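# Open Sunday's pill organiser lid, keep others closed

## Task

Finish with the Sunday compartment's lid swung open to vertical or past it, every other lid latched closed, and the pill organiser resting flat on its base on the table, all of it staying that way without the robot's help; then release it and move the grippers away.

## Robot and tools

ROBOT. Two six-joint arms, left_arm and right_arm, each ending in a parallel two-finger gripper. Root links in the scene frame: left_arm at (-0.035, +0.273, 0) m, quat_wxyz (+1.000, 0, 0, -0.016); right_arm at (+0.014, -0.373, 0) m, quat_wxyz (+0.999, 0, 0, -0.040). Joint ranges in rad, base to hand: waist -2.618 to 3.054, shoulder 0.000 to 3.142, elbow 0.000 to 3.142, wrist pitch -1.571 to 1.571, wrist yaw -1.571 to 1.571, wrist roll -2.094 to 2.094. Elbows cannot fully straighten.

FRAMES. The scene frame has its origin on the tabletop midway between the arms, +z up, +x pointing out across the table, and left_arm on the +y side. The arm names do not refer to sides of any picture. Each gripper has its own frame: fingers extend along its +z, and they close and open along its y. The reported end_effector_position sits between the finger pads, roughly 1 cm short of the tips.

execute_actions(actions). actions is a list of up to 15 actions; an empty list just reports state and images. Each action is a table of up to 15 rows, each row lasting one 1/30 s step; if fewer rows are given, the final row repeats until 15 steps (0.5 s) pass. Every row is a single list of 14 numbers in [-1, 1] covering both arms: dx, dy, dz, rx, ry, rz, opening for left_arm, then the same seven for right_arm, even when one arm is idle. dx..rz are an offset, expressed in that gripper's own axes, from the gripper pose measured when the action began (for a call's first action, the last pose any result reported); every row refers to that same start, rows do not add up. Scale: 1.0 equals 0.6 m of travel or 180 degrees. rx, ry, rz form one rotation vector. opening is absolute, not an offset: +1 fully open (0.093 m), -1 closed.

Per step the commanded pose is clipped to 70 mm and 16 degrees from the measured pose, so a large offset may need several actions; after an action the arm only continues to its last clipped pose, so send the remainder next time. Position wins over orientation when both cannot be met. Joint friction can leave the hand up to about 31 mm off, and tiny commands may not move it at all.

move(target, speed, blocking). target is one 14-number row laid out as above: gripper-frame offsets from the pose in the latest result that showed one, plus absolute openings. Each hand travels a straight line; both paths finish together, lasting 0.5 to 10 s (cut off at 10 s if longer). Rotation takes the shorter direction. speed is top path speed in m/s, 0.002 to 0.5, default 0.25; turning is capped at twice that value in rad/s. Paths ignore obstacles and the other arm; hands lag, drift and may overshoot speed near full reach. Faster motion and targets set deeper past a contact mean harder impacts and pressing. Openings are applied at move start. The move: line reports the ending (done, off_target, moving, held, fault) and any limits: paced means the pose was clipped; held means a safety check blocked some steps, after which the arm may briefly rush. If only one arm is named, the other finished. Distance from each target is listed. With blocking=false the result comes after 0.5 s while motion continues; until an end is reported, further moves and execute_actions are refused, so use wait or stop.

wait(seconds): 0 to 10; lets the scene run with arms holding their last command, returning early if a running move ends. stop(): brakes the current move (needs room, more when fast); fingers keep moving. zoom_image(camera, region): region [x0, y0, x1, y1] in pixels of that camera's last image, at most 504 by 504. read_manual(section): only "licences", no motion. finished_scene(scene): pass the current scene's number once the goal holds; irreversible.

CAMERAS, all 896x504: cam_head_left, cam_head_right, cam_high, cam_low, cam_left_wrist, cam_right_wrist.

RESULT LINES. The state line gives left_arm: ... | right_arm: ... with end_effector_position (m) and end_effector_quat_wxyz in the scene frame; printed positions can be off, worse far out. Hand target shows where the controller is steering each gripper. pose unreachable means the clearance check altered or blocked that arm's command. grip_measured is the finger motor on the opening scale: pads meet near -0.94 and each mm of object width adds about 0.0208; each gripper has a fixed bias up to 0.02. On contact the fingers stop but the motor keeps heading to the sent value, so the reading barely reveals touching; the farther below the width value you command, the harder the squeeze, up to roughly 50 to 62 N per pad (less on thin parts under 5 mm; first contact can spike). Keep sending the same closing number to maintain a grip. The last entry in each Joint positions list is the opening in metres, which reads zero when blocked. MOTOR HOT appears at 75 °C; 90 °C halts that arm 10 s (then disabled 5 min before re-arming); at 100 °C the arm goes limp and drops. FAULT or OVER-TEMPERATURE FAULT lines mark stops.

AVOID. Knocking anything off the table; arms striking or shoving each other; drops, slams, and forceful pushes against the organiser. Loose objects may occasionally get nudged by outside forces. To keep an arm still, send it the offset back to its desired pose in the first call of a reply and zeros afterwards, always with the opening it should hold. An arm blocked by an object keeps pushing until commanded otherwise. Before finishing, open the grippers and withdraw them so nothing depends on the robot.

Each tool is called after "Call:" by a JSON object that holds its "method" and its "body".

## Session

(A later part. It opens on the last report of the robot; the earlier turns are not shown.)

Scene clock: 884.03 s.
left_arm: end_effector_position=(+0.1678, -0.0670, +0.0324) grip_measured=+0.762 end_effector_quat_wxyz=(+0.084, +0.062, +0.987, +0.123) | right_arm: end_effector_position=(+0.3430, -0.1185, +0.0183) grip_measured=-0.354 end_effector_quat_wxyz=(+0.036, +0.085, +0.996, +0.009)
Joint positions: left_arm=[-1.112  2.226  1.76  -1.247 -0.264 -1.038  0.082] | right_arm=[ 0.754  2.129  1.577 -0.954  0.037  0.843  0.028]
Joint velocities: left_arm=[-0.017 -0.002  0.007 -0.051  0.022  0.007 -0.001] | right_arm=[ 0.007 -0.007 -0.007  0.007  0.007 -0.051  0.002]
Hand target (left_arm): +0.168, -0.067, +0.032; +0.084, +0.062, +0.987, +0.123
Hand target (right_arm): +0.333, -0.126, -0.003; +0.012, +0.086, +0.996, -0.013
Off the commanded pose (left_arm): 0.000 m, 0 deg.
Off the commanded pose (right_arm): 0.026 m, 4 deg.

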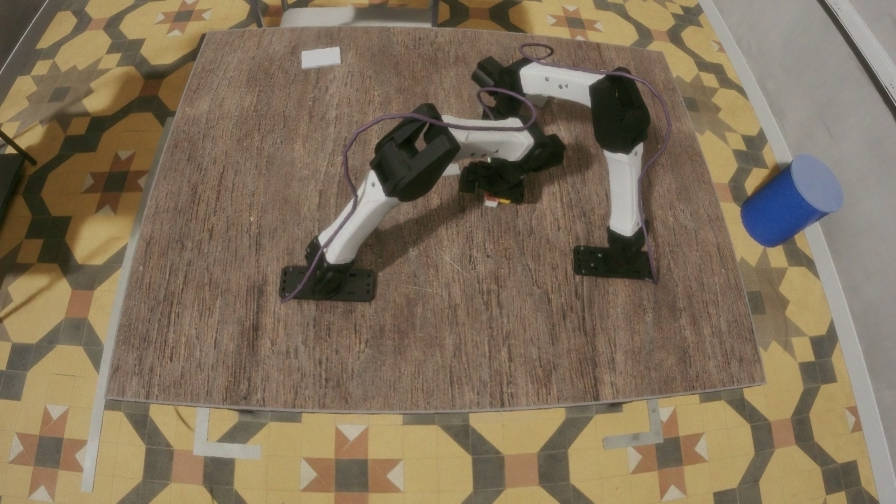

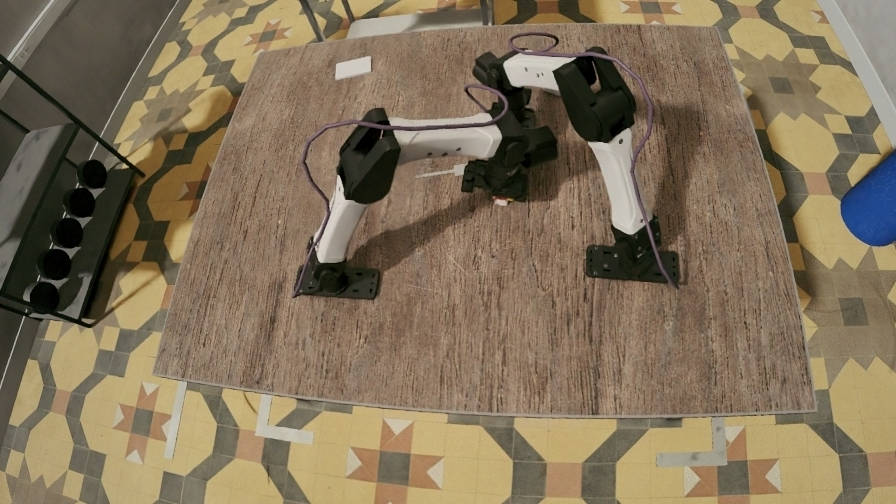

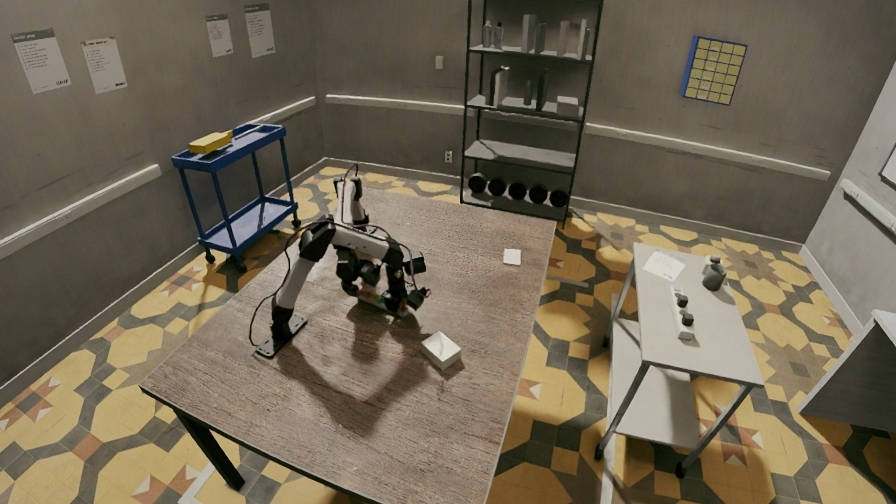

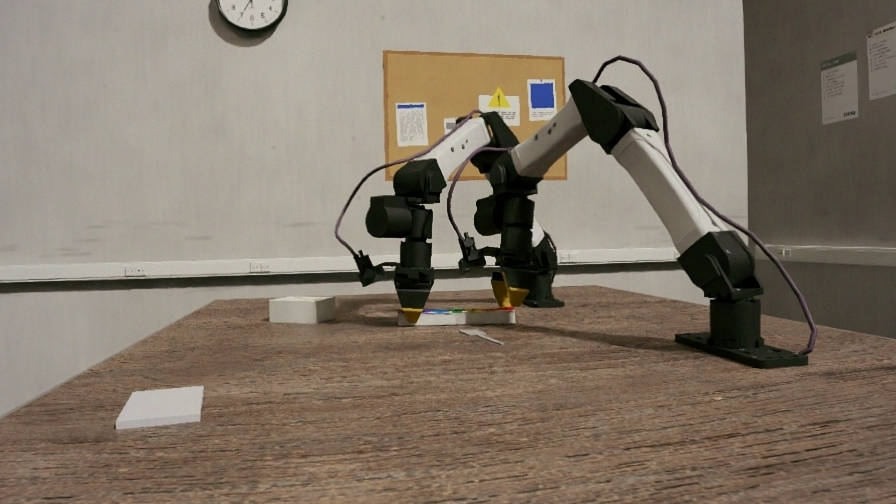

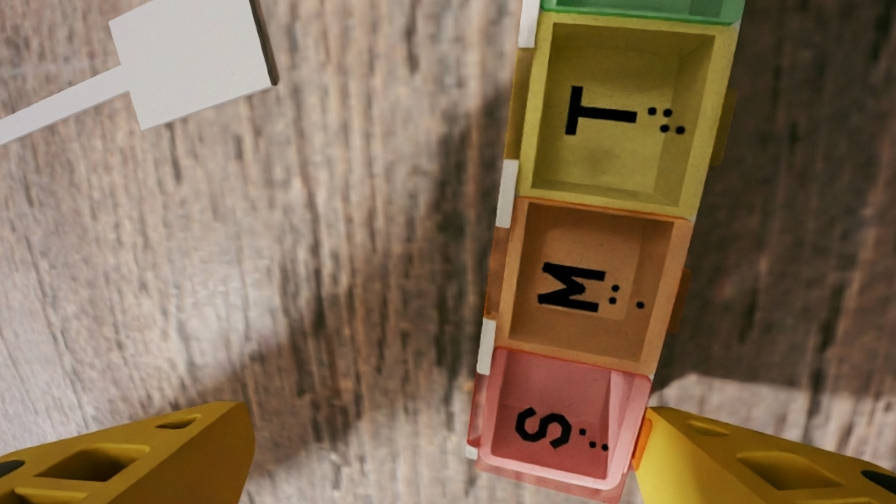

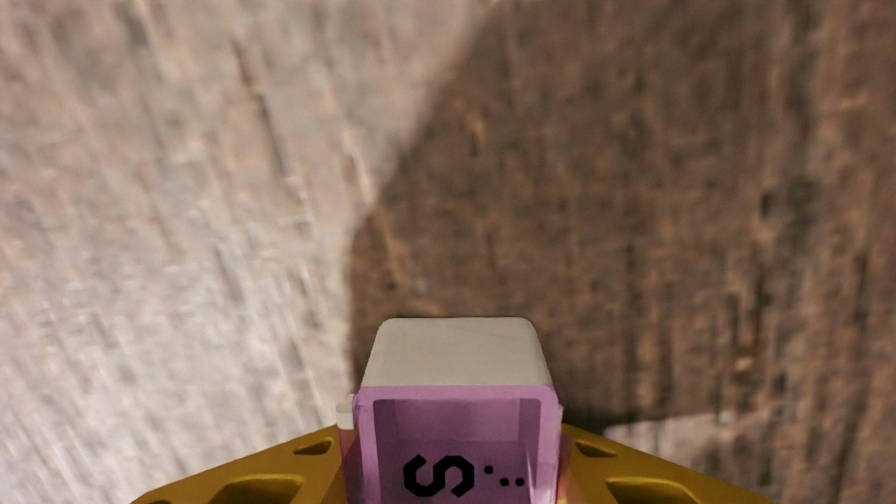

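Call:
{"method": "execute_actions", "body": {"actions": [[[0,0,0,0,0,0,0.75, 0.016,-0.016,0.036,0.0155,0.014,0,-0.37],[0,0,0,0,0,0,0.74, 0.016,-0.016,0.036,0.0155,0.014,0,-0.37],[0,0,0,0,0,0,0.73, 0.016,-0.016,0.036,0.0155,0.014,0,-0.37],[0,0,0,0,0,0,0.72, 0.016,-0.016,0.036,0.0155,0.014,0,-0.37],[0,0,0,0,0,0,0.71, 0.016,-0.016,0.036,0.0155,0.014,0,-0.37],[0,0,0,0,0,0,0.70, 0.016,-0.016,0.036,0.0155,0.014,0,-0.37],[0,0,0,0,0,0,0.69, 0.016,-0.016,0.036,0.0155,0.014,0,-0.37],[0,0,0,0,0,0,0.68, 0.016,-0.016,0.036,0.0155,0.014,0,-0.37]]]}}

Call:
{"method": "zoom_image", "body": {"camera": "cam_left_wrist", "region": [450, 320, 760, 504]}}

Scene clock: 901.20 s.
left_arm: end_effector_position=(+0.1678, -0.0672, +0.0323) grip_measured=+0.682 end_effector_quat_wxyz=(+0.084, +0.062, +0.987, +0.122) | right_arm: end_effector_position=(+0.3430, -0.1185, +0.0183) grip_measured=-0.354 end_effector_quat_wxyz=(+0.036, +0.085, +0.996, +0.009)
Joint positions: left_arm=[-1.112  2.226  1.76  -1.246 -0.264 -1.038  0.078] | right_arm=[ 0.754  2.129  1.577 -0.954  0.037  0.844  0.028]
Joint velocities: left_arm=[-0.002 -0.002 -0.002  0.007  0.081  0.066 -0.   ] | right_arm=[ 0.017 -0.007 -0.007 -0.022  0.007 -0.022  0.001]
Hand target (left_arm): +0.168, -0.067, +0.032; +0.084, +0.062, +0.987, +0.123
Hand target (right_arm): +0.333, -0.126, -0.003; +0.012, +0.086, +0.996, -0.013
Off the commanded pose (left_arm): 0.000 m, 0 deg.
Off the commanded pose (right_arm): 0.026 m, 4 deg.

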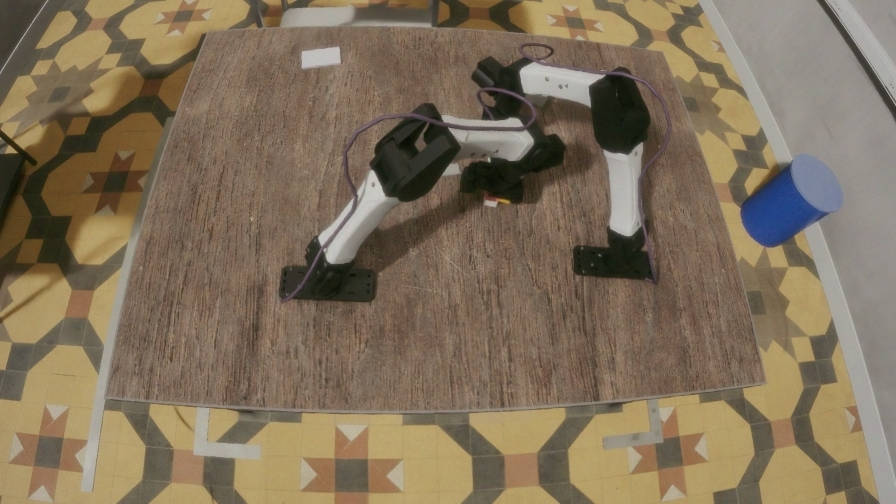

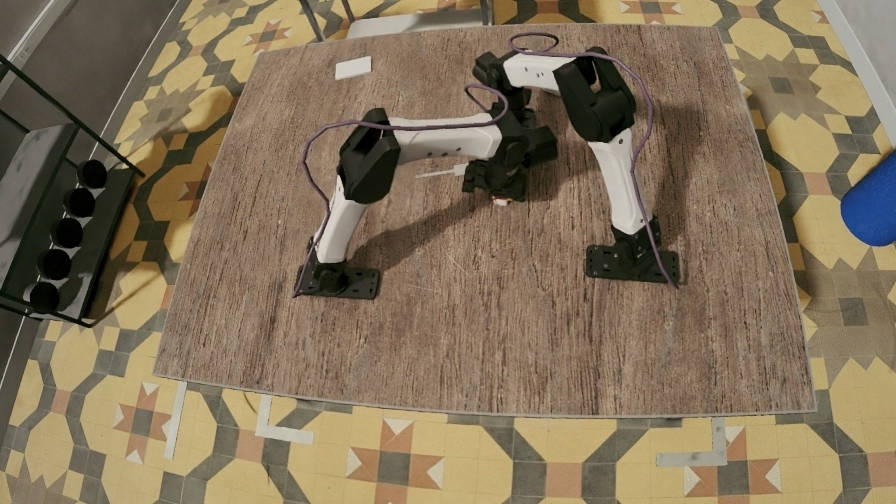

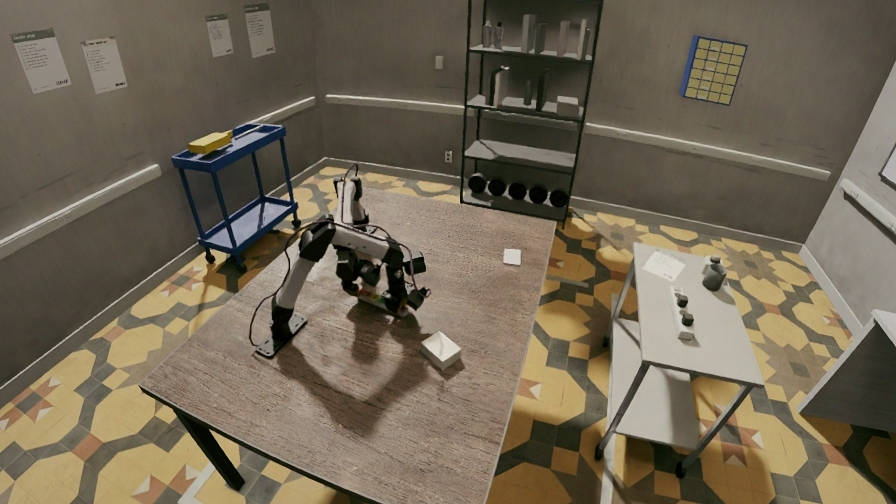

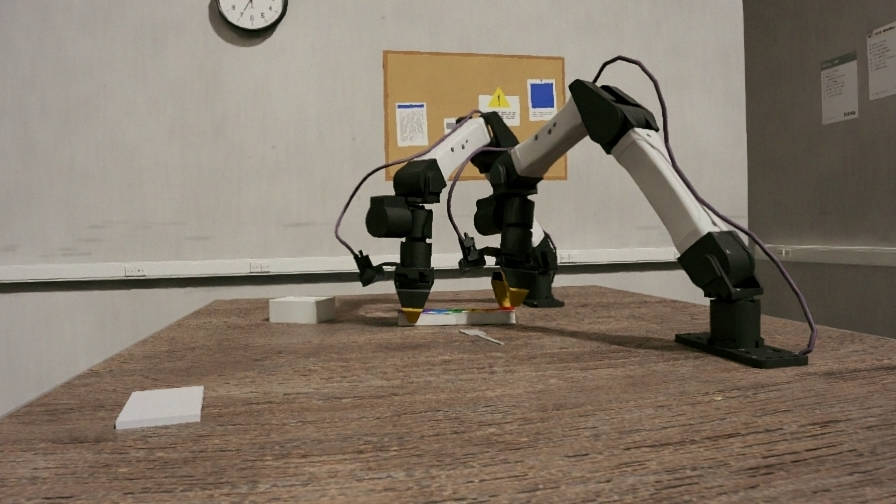

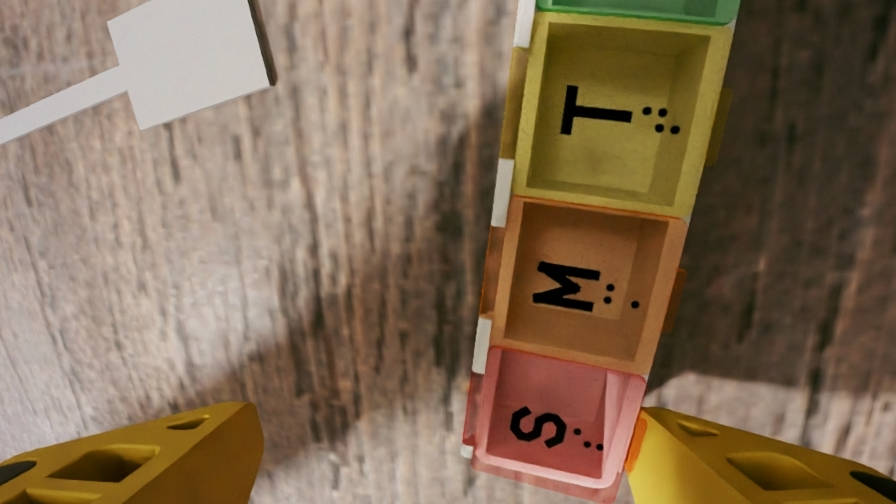

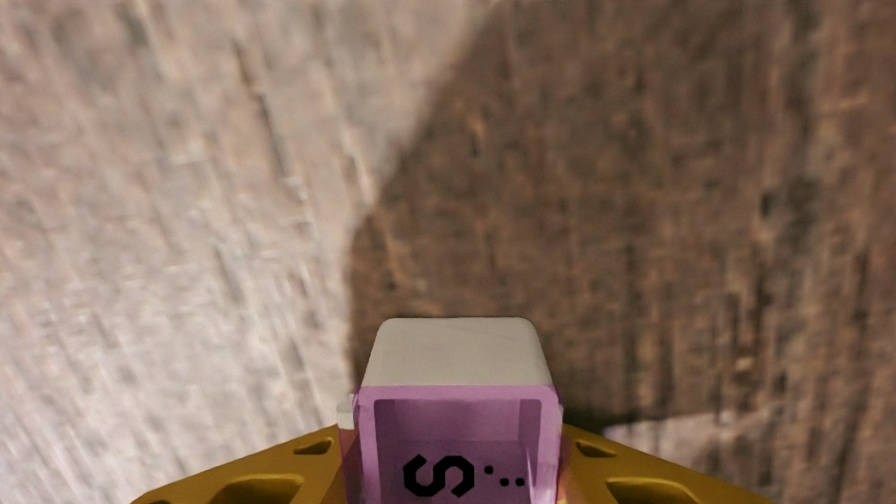

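Region (450, 320, 760, 504) of cam_left_wrist's 896x504 image, scaled by 1.626, with more detail than that image has; it fills the top 299 rows of this view, and the rest is white.

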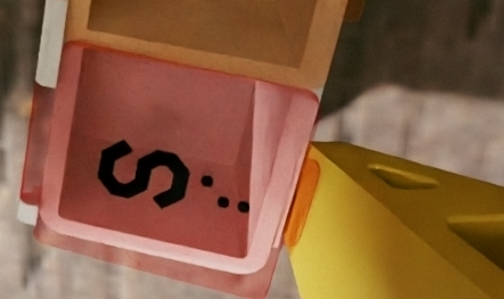

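Call:
{"method": "execute_actions", "body": {"actions": [[[-0.0004,0.0016,-0.002,0,0,0,0.68, 0.016,-0.016,0.036,0.0155,0.014,0,-0.37],[-0.0008,0.0031,-0.004,0,0,0,0.68, 0.016,-0.016,0.036,0.0155,0.014,0,-0.37],[-0.0011,0.0047,-0.006,0,0,0,0.68, 0.016,-0.016,0.036,0.0155,0.014,0,-0.37],[-0.0015,0.0062,-0.008,0,0,0,0.68, 0.016,-0.016,0.036,0.0155,0.014,0,-0.37],[-0.0019,0.0078,-0.01,0,0,0,0.68, 0.016,-0.016,0.036,0.0155,0.014,0,-0.37],[-0.0023,0.0093,-0.012,0,0,0,0.68, 0.016,-0.016,0.036,0.0155,0.014,0,-0.37],[-0.0027,0.0109,-0.014,0,0,0,0.68, 0.016,-0.016,0.036,0.0155,0.014,0,-0.37],[-0.003,0.0124,-0.016,0,0,0,0.67, 0.016,-0.016,0.036,0.0155,0.014,0,-0.37],[-0.0034,0.014,-0.018,0,0,0,0.66, 0.016,-0.016,0.036,0.0155,0.014,0,-0.37],[-0.0038,0.0155,-0.0198,0,0,0,0.65, 0.016,-0.016,0.036,0.0155,0.014,0,-0.37],[-0.0038,0.0155,-0.0198,0,0,0,0.64, 0.016,-0.016,0.036,0.0155,0.014,0,-0.37],[-0.0038,0.0155,-0.0198,0,0,0,0.63, 0.016,-0.016,0.036,0.0155,0.014,0,-0.37]]]}}

Call:
{"method": "wait", "body": {"seconds": 0.3}}

Call:
{"method": "zoom_image", "body": {"camera": "cam_left_wrist", "region": [450, 320, 760, 504]}}

Call:
{"method": "zoom_image", "body": {"camera": "cam_low", "region": [460, 270, 560, 340]}}

Scene clock: 939.93 s.
left_arm: end_effector_position=(+0.1679, -0.0676, +0.0362) grip_measured=+0.632 end_effector_quat_wxyz=(+0.086, +0.062, +0.987, +0.119) | right_arm: end_effector_position=(+0.3431, -0.1184, +0.0183) grip_measured=-0.354 end_effector_quat_wxyz=(+0.036, +0.087, +0.996, +0.009)
Joint positions: left_arm=[-1.112  2.215  1.76  -1.248 -0.263 -1.037  0.076] | right_arm=[ 0.754  2.129  1.577 -0.954  0.037  0.847  0.028]
Joint velocities: left_arm=[-0.002  0.007  0.002 -0.037  0.007  0.007 -0.   ] | right_arm=[-0.012  0.007  0.002 -0.007 -0.037  0.037 -0.001]
Hand target (left_arm): +0.169, -0.061, +0.046; +0.084, +0.062, +0.987, +0.122
Hand target (right_arm): +0.333, -0.126, -0.003; +0.012, +0.086, +0.996, -0.013
Off the commanded pose (left_arm): 0.012 m, 0 deg.
Off the commanded pose (right_arm): 0.026 m, 4 deg.

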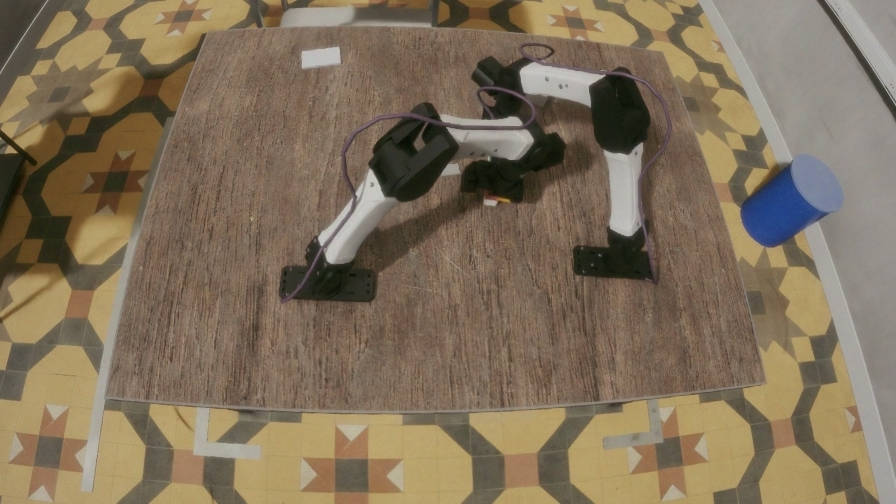

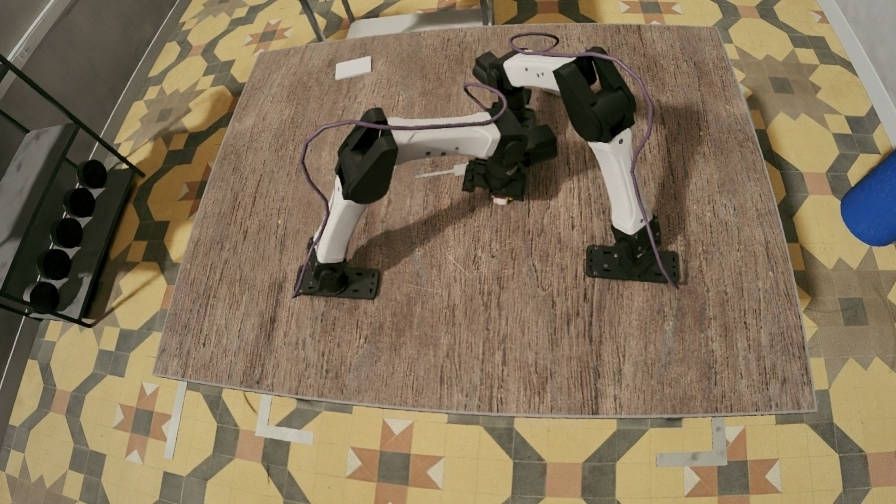

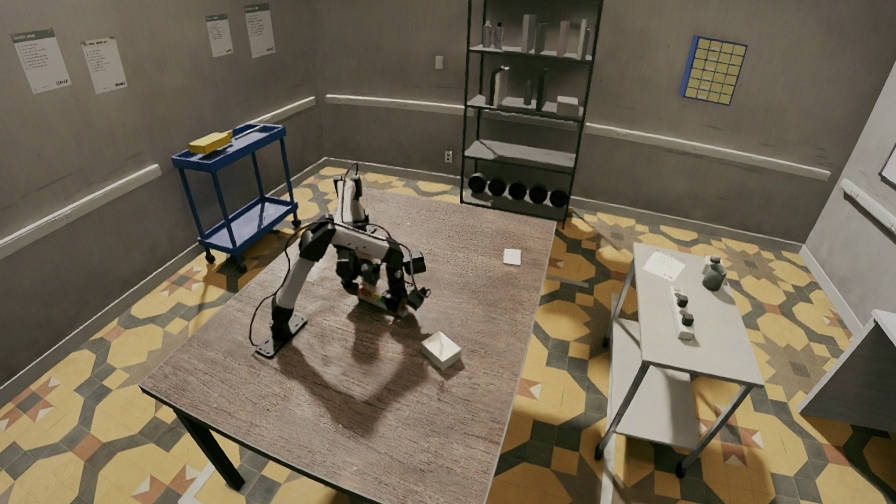

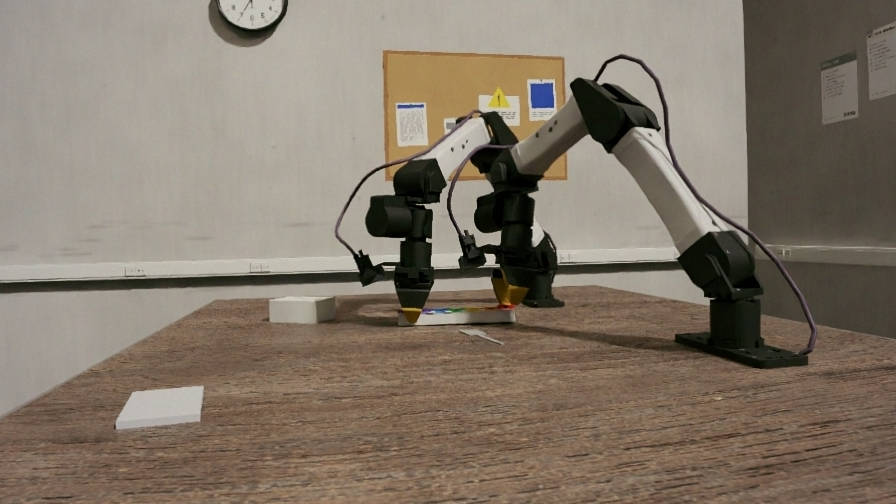

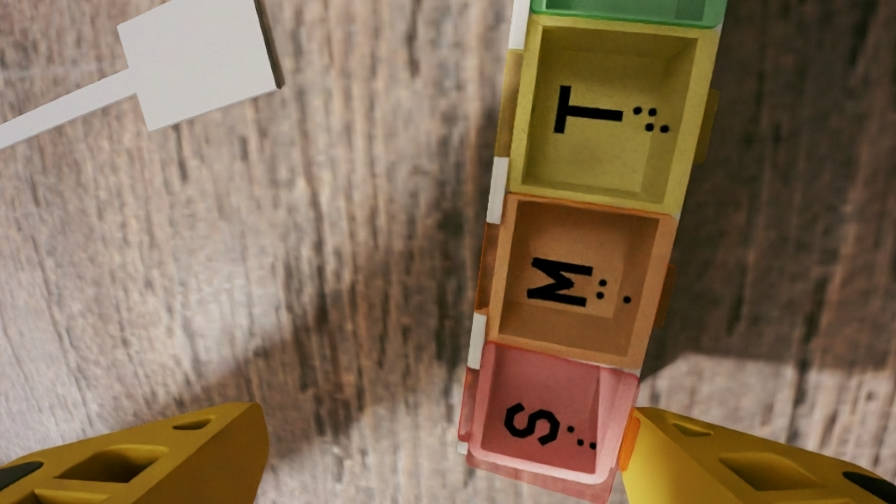

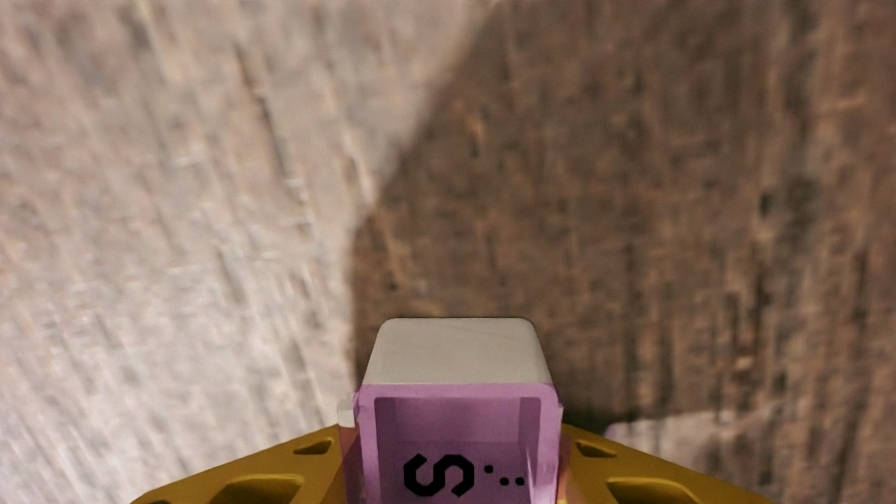

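Scene clock: 940.23 s.
left_arm: end_effector_position=(+0.1679, -0.0676, +0.0362) grip_measured=+0.632 end_effector_quat_wxyz=(+0.086, +0.062, +0.987, +0.119) | right_arm: end_effector_position=(+0.3431, -0.1184, +0.0183) grip_measured=-0.354 end_effector_quat_wxyz=(+0.036, +0.087, +0.995, +0.009)
Joint positions: left_arm=[-1.112  2.215  1.76  -1.248 -0.263 -1.037  0.076] | right_arm=[ 0.754  2.129  1.577 -0.954  0.037  0.847  0.028]
Joint velocities: left_arm=[-0.002  0.012  0.002 -0.022 -0.081 -0.037  0.001] | right_arm=[-0.022 -0.012 -0.002 -0.022 -0.037 -0.037 -0.001]
Hand target (left_arm): +0.169, -0.061, +0.046; +0.084, +0.061, +0.987, +0.122
Hand target (right_arm): +0.333, -0.126, -0.003; +0.012, +0.086, +0.996, -0.013
Off the commanded pose (left_arm): 0.012 m, 0 deg.
Off the commanded pose (right_arm): 0.026 m, 4 deg.
wait: 0.30 s; at rest by 0.17 s

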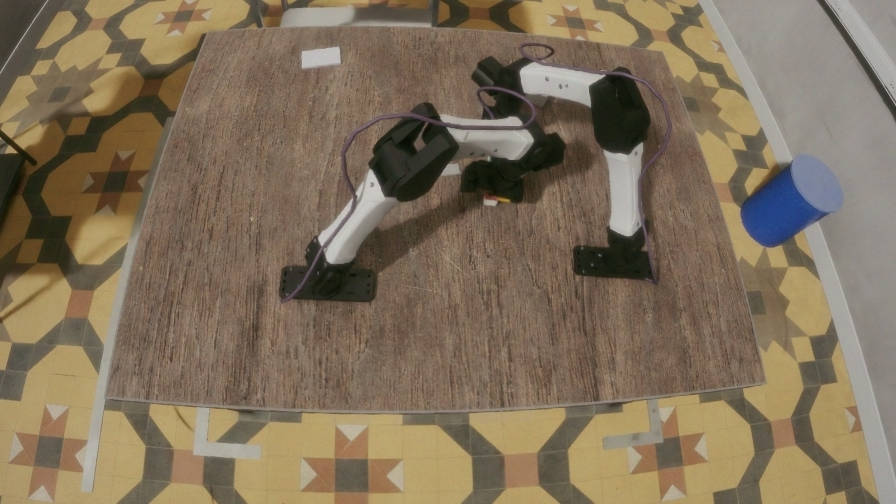

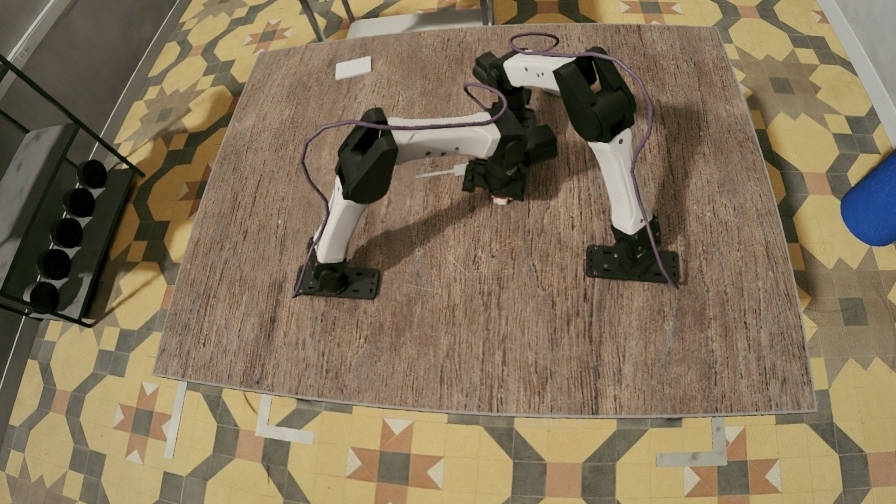

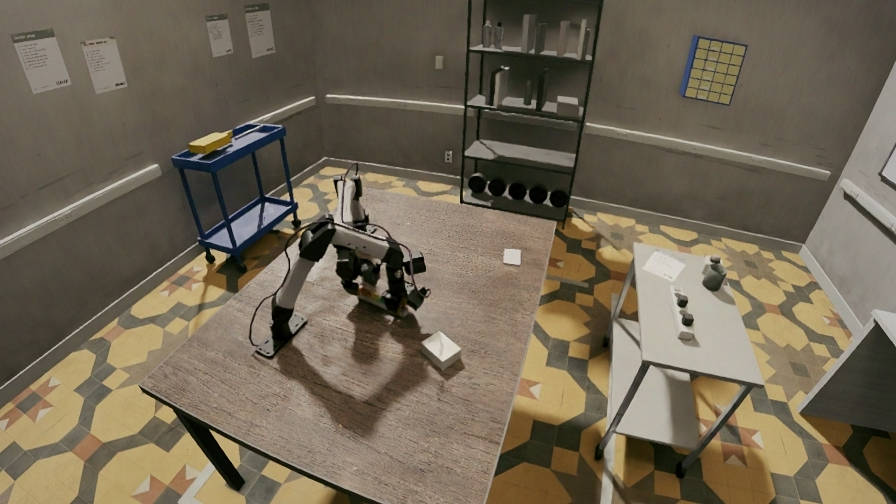

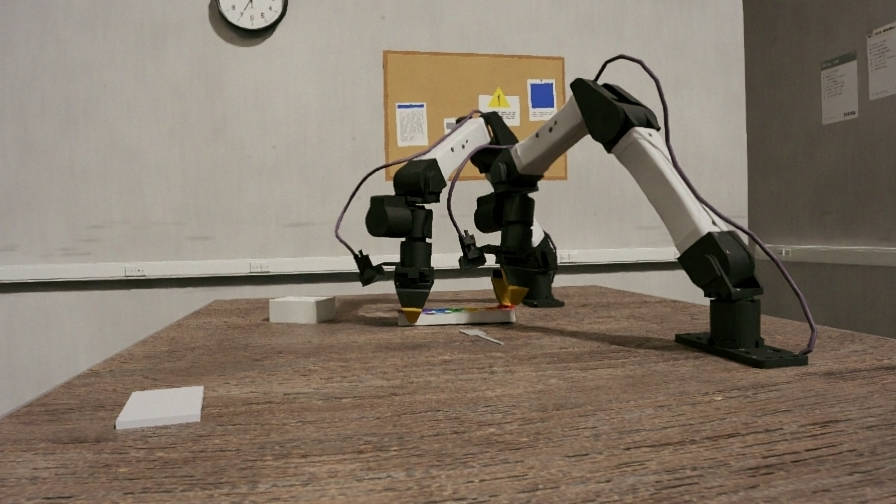

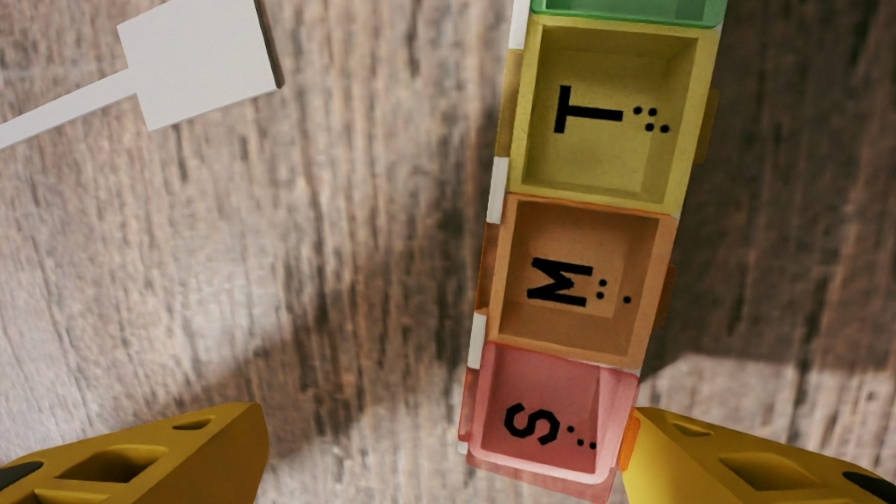

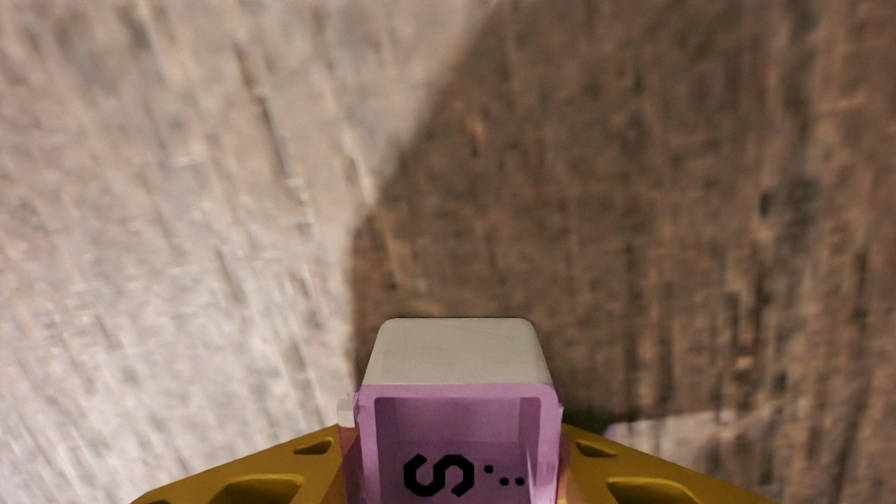

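Region (450, 320, 760, 504) of cam_left_wrist's 896x504 image, scaled by 1.626, with more detail than that image has; it fills the top 299 rows of this view, and the rest is white.

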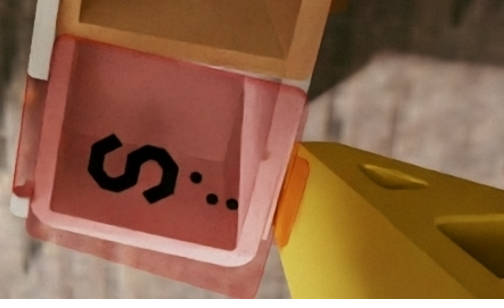

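Region (460, 270, 560, 340) of cam_low's 896x504 image, scaled by 5.040, with more detail than that image has; it fills the top 353 rows of this view, and the rest is white.

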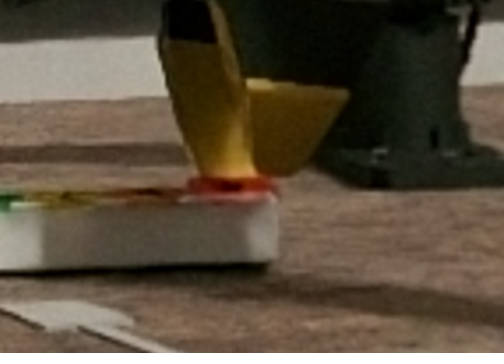

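Call:
{"method": "execute_actions", "body": {"actions": [[[-0.003,0.015,-0.0143,0,0,0,0.63, 0.016,-0.016,0.036,0.0155,0.014,0,-0.37],[-0.0032,0.0153,-0.0155,0,0,0,0.63, 0.016,-0.016,0.036,0.0155,0.014,0,-0.37],[-0.0034,0.0156,-0.0166,0,0,0,0.63, 0.016,-0.016,0.036,0.0155,0.014,0,-0.37],[-0.0036,0.0159,-0.0177,0,0,0,0.63, 0.016,-0.016,0.036,0.0155,0.014,0,-0.37],[-0.0037,0.0162,-0.0188,0,0,0,0.63, 0.016,-0.016,0.036,0.0155,0.014,0,-0.37],[-0.0039,0.0165,-0.0199,0,0,0,0.62, 0.016,-0.016,0.036,0.0155,0.014,0,-0.37],[-0.0041,0.0168,-0.021,0,0,0,0.61, 0.016,-0.016,0.036,0.0155,0.014,0,-0.37],[-0.0043,0.0171,-0.0221,0,0,0,0.60, 0.016,-0.016,0.036,0.0155,0.014,0,-0.37],[-0.0044,0.0174,-0.0232,0,0,0,0.59, 0.016,-0.016,0.036,0.0155,0.014,0,-0.37],[-0.0046,0.0176,-0.0243,0,0,0,0.58, 0.016,-0.016,0.036,0.0155,0.014,0,-0.37],[-0.0046,0.0176,-0.0243,0,0,0,0.57, 0.016,-0.016,0.036,0.0155,0.014,0,-0.37],[-0.0046,0.0176,-0.0243,0,0,0,0.56, 0.016,-0.016,0.036,0.0155,0.014,0,-0.37]]]}}

Call:
{"method": "zoom_image", "body": {"camera": "cam_left_wrist", "region": [430, 300, 740, 504]}}

Call:
{"method": "zoom_image", "body": {"camera": "cam_low", "region": [460, 270, 560, 340]}}

Scene clock: 966.47 s.
left_arm: end_effector_position=(+0.1668, -0.0652, +0.0450) grip_measured=+0.562 end_effector_quat_wxyz=(+0.086, +0.062, +0.987, +0.117) | right_arm: end_effector_position=(+0.3431, -0.1184, +0.0182) grip_measured=-0.354 end_effector_quat_wxyz=(+0.036, +0.088, +0.995, +0.009)
Joint positions: left_arm=[-1.112  2.193  1.76  -1.266 -0.263 -1.035  0.072] | right_arm=[ 0.754  2.129  1.577 -0.953  0.037  0.849  0.028]
Joint velocities: left_arm=[ 0.017 -0.002  0.002 -0.022  0.066  0.007 -0.001] | right_arm=[-0.002 -0.002 -0.022  0.007 -0.007 -0.007  0.001]
Hand target (left_arm): +0.169, -0.061, +0.053; +0.086, +0.062, +0.987, +0.119
Hand target (right_arm): +0.333, -0.126, -0.003; +0.012, +0.088, +0.996, -0.013
Off the commanded pose (left_arm): 0.009 m, 0 deg.
Off the commanded pose (right_arm): 0.025 m, 4 deg.

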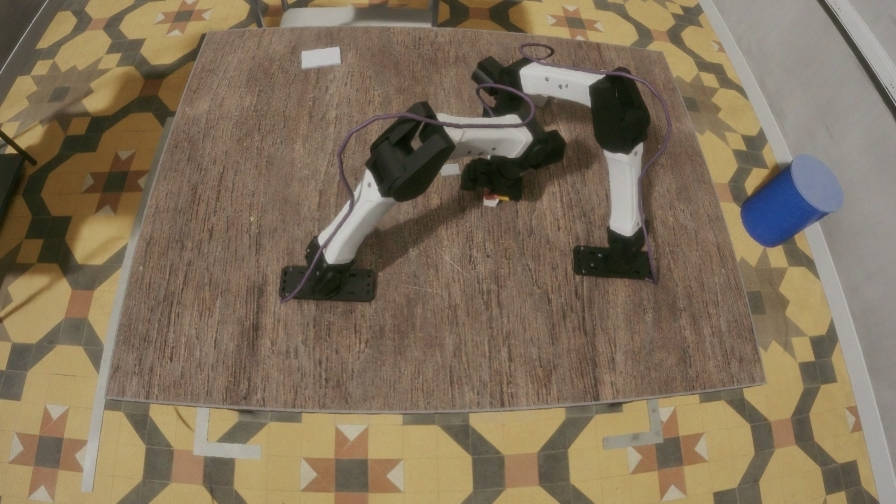

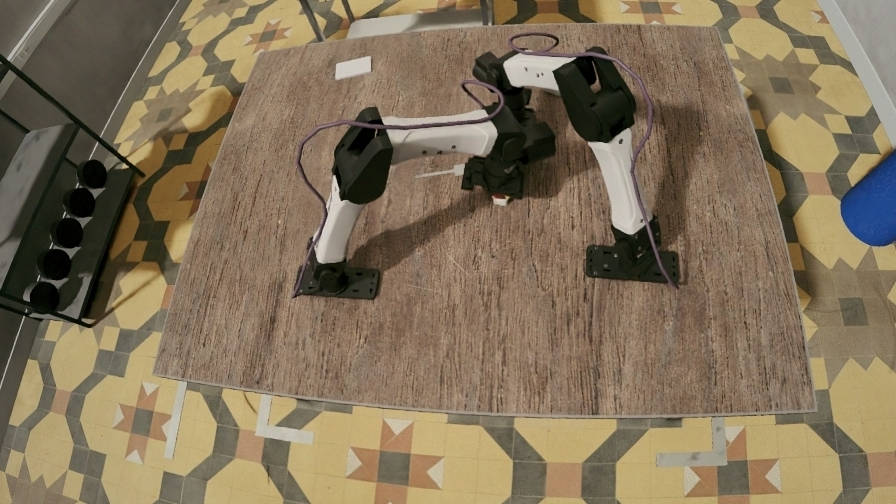

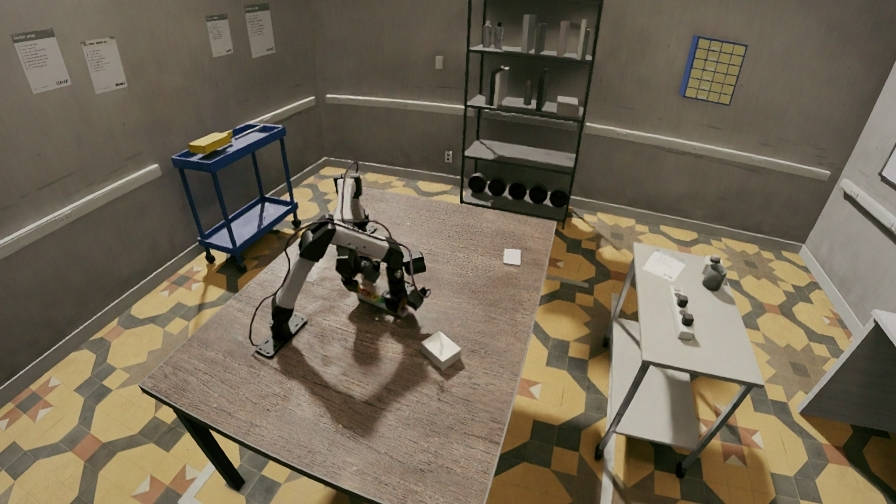

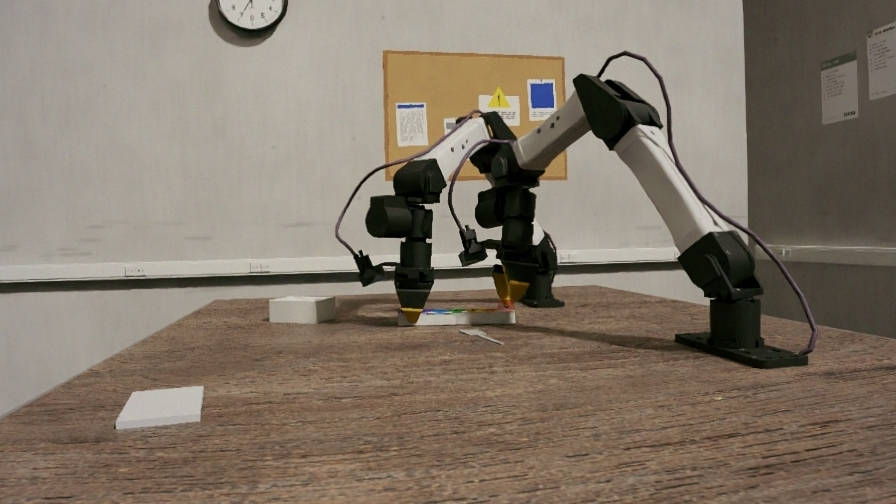

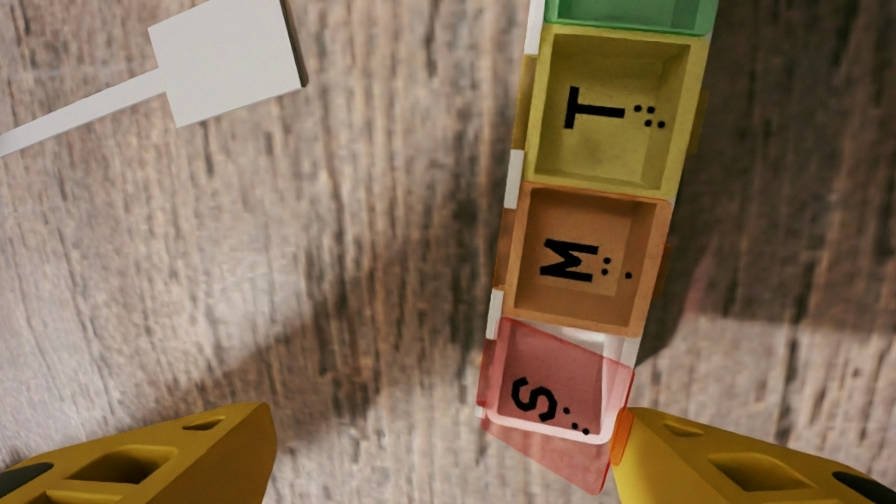

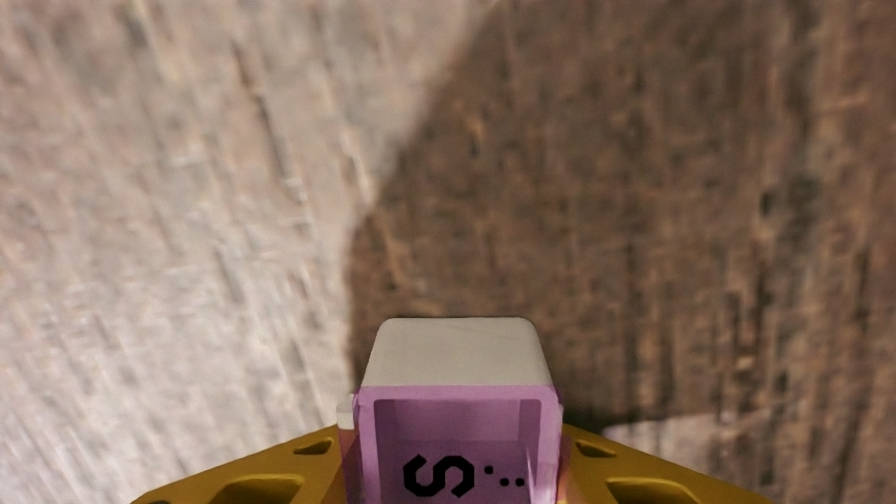

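Region (430, 300, 740, 504) of cam_left_wrist's 896x504 image, scaled by 1.626, with more detail than that image has; it fills the top 332 rows of this view, and the rest is white.

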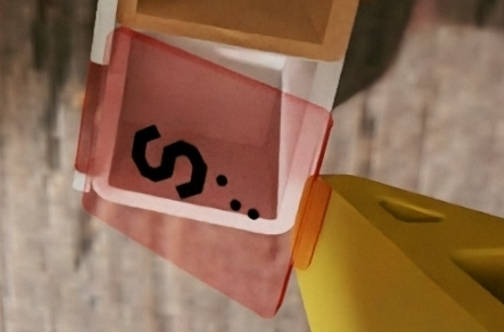

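Region (460, 270, 560, 340) of cam_low's 896x504 image, scaled by 5.040, with more detail than that image has; it fills the top 353 rows of this view, and the rest is white.

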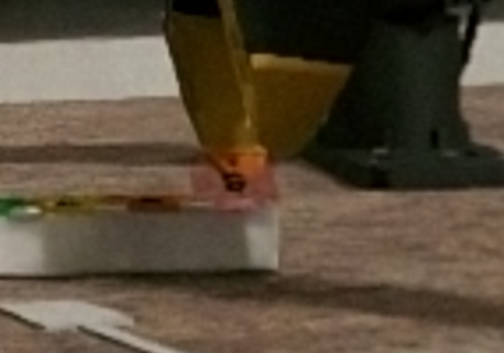

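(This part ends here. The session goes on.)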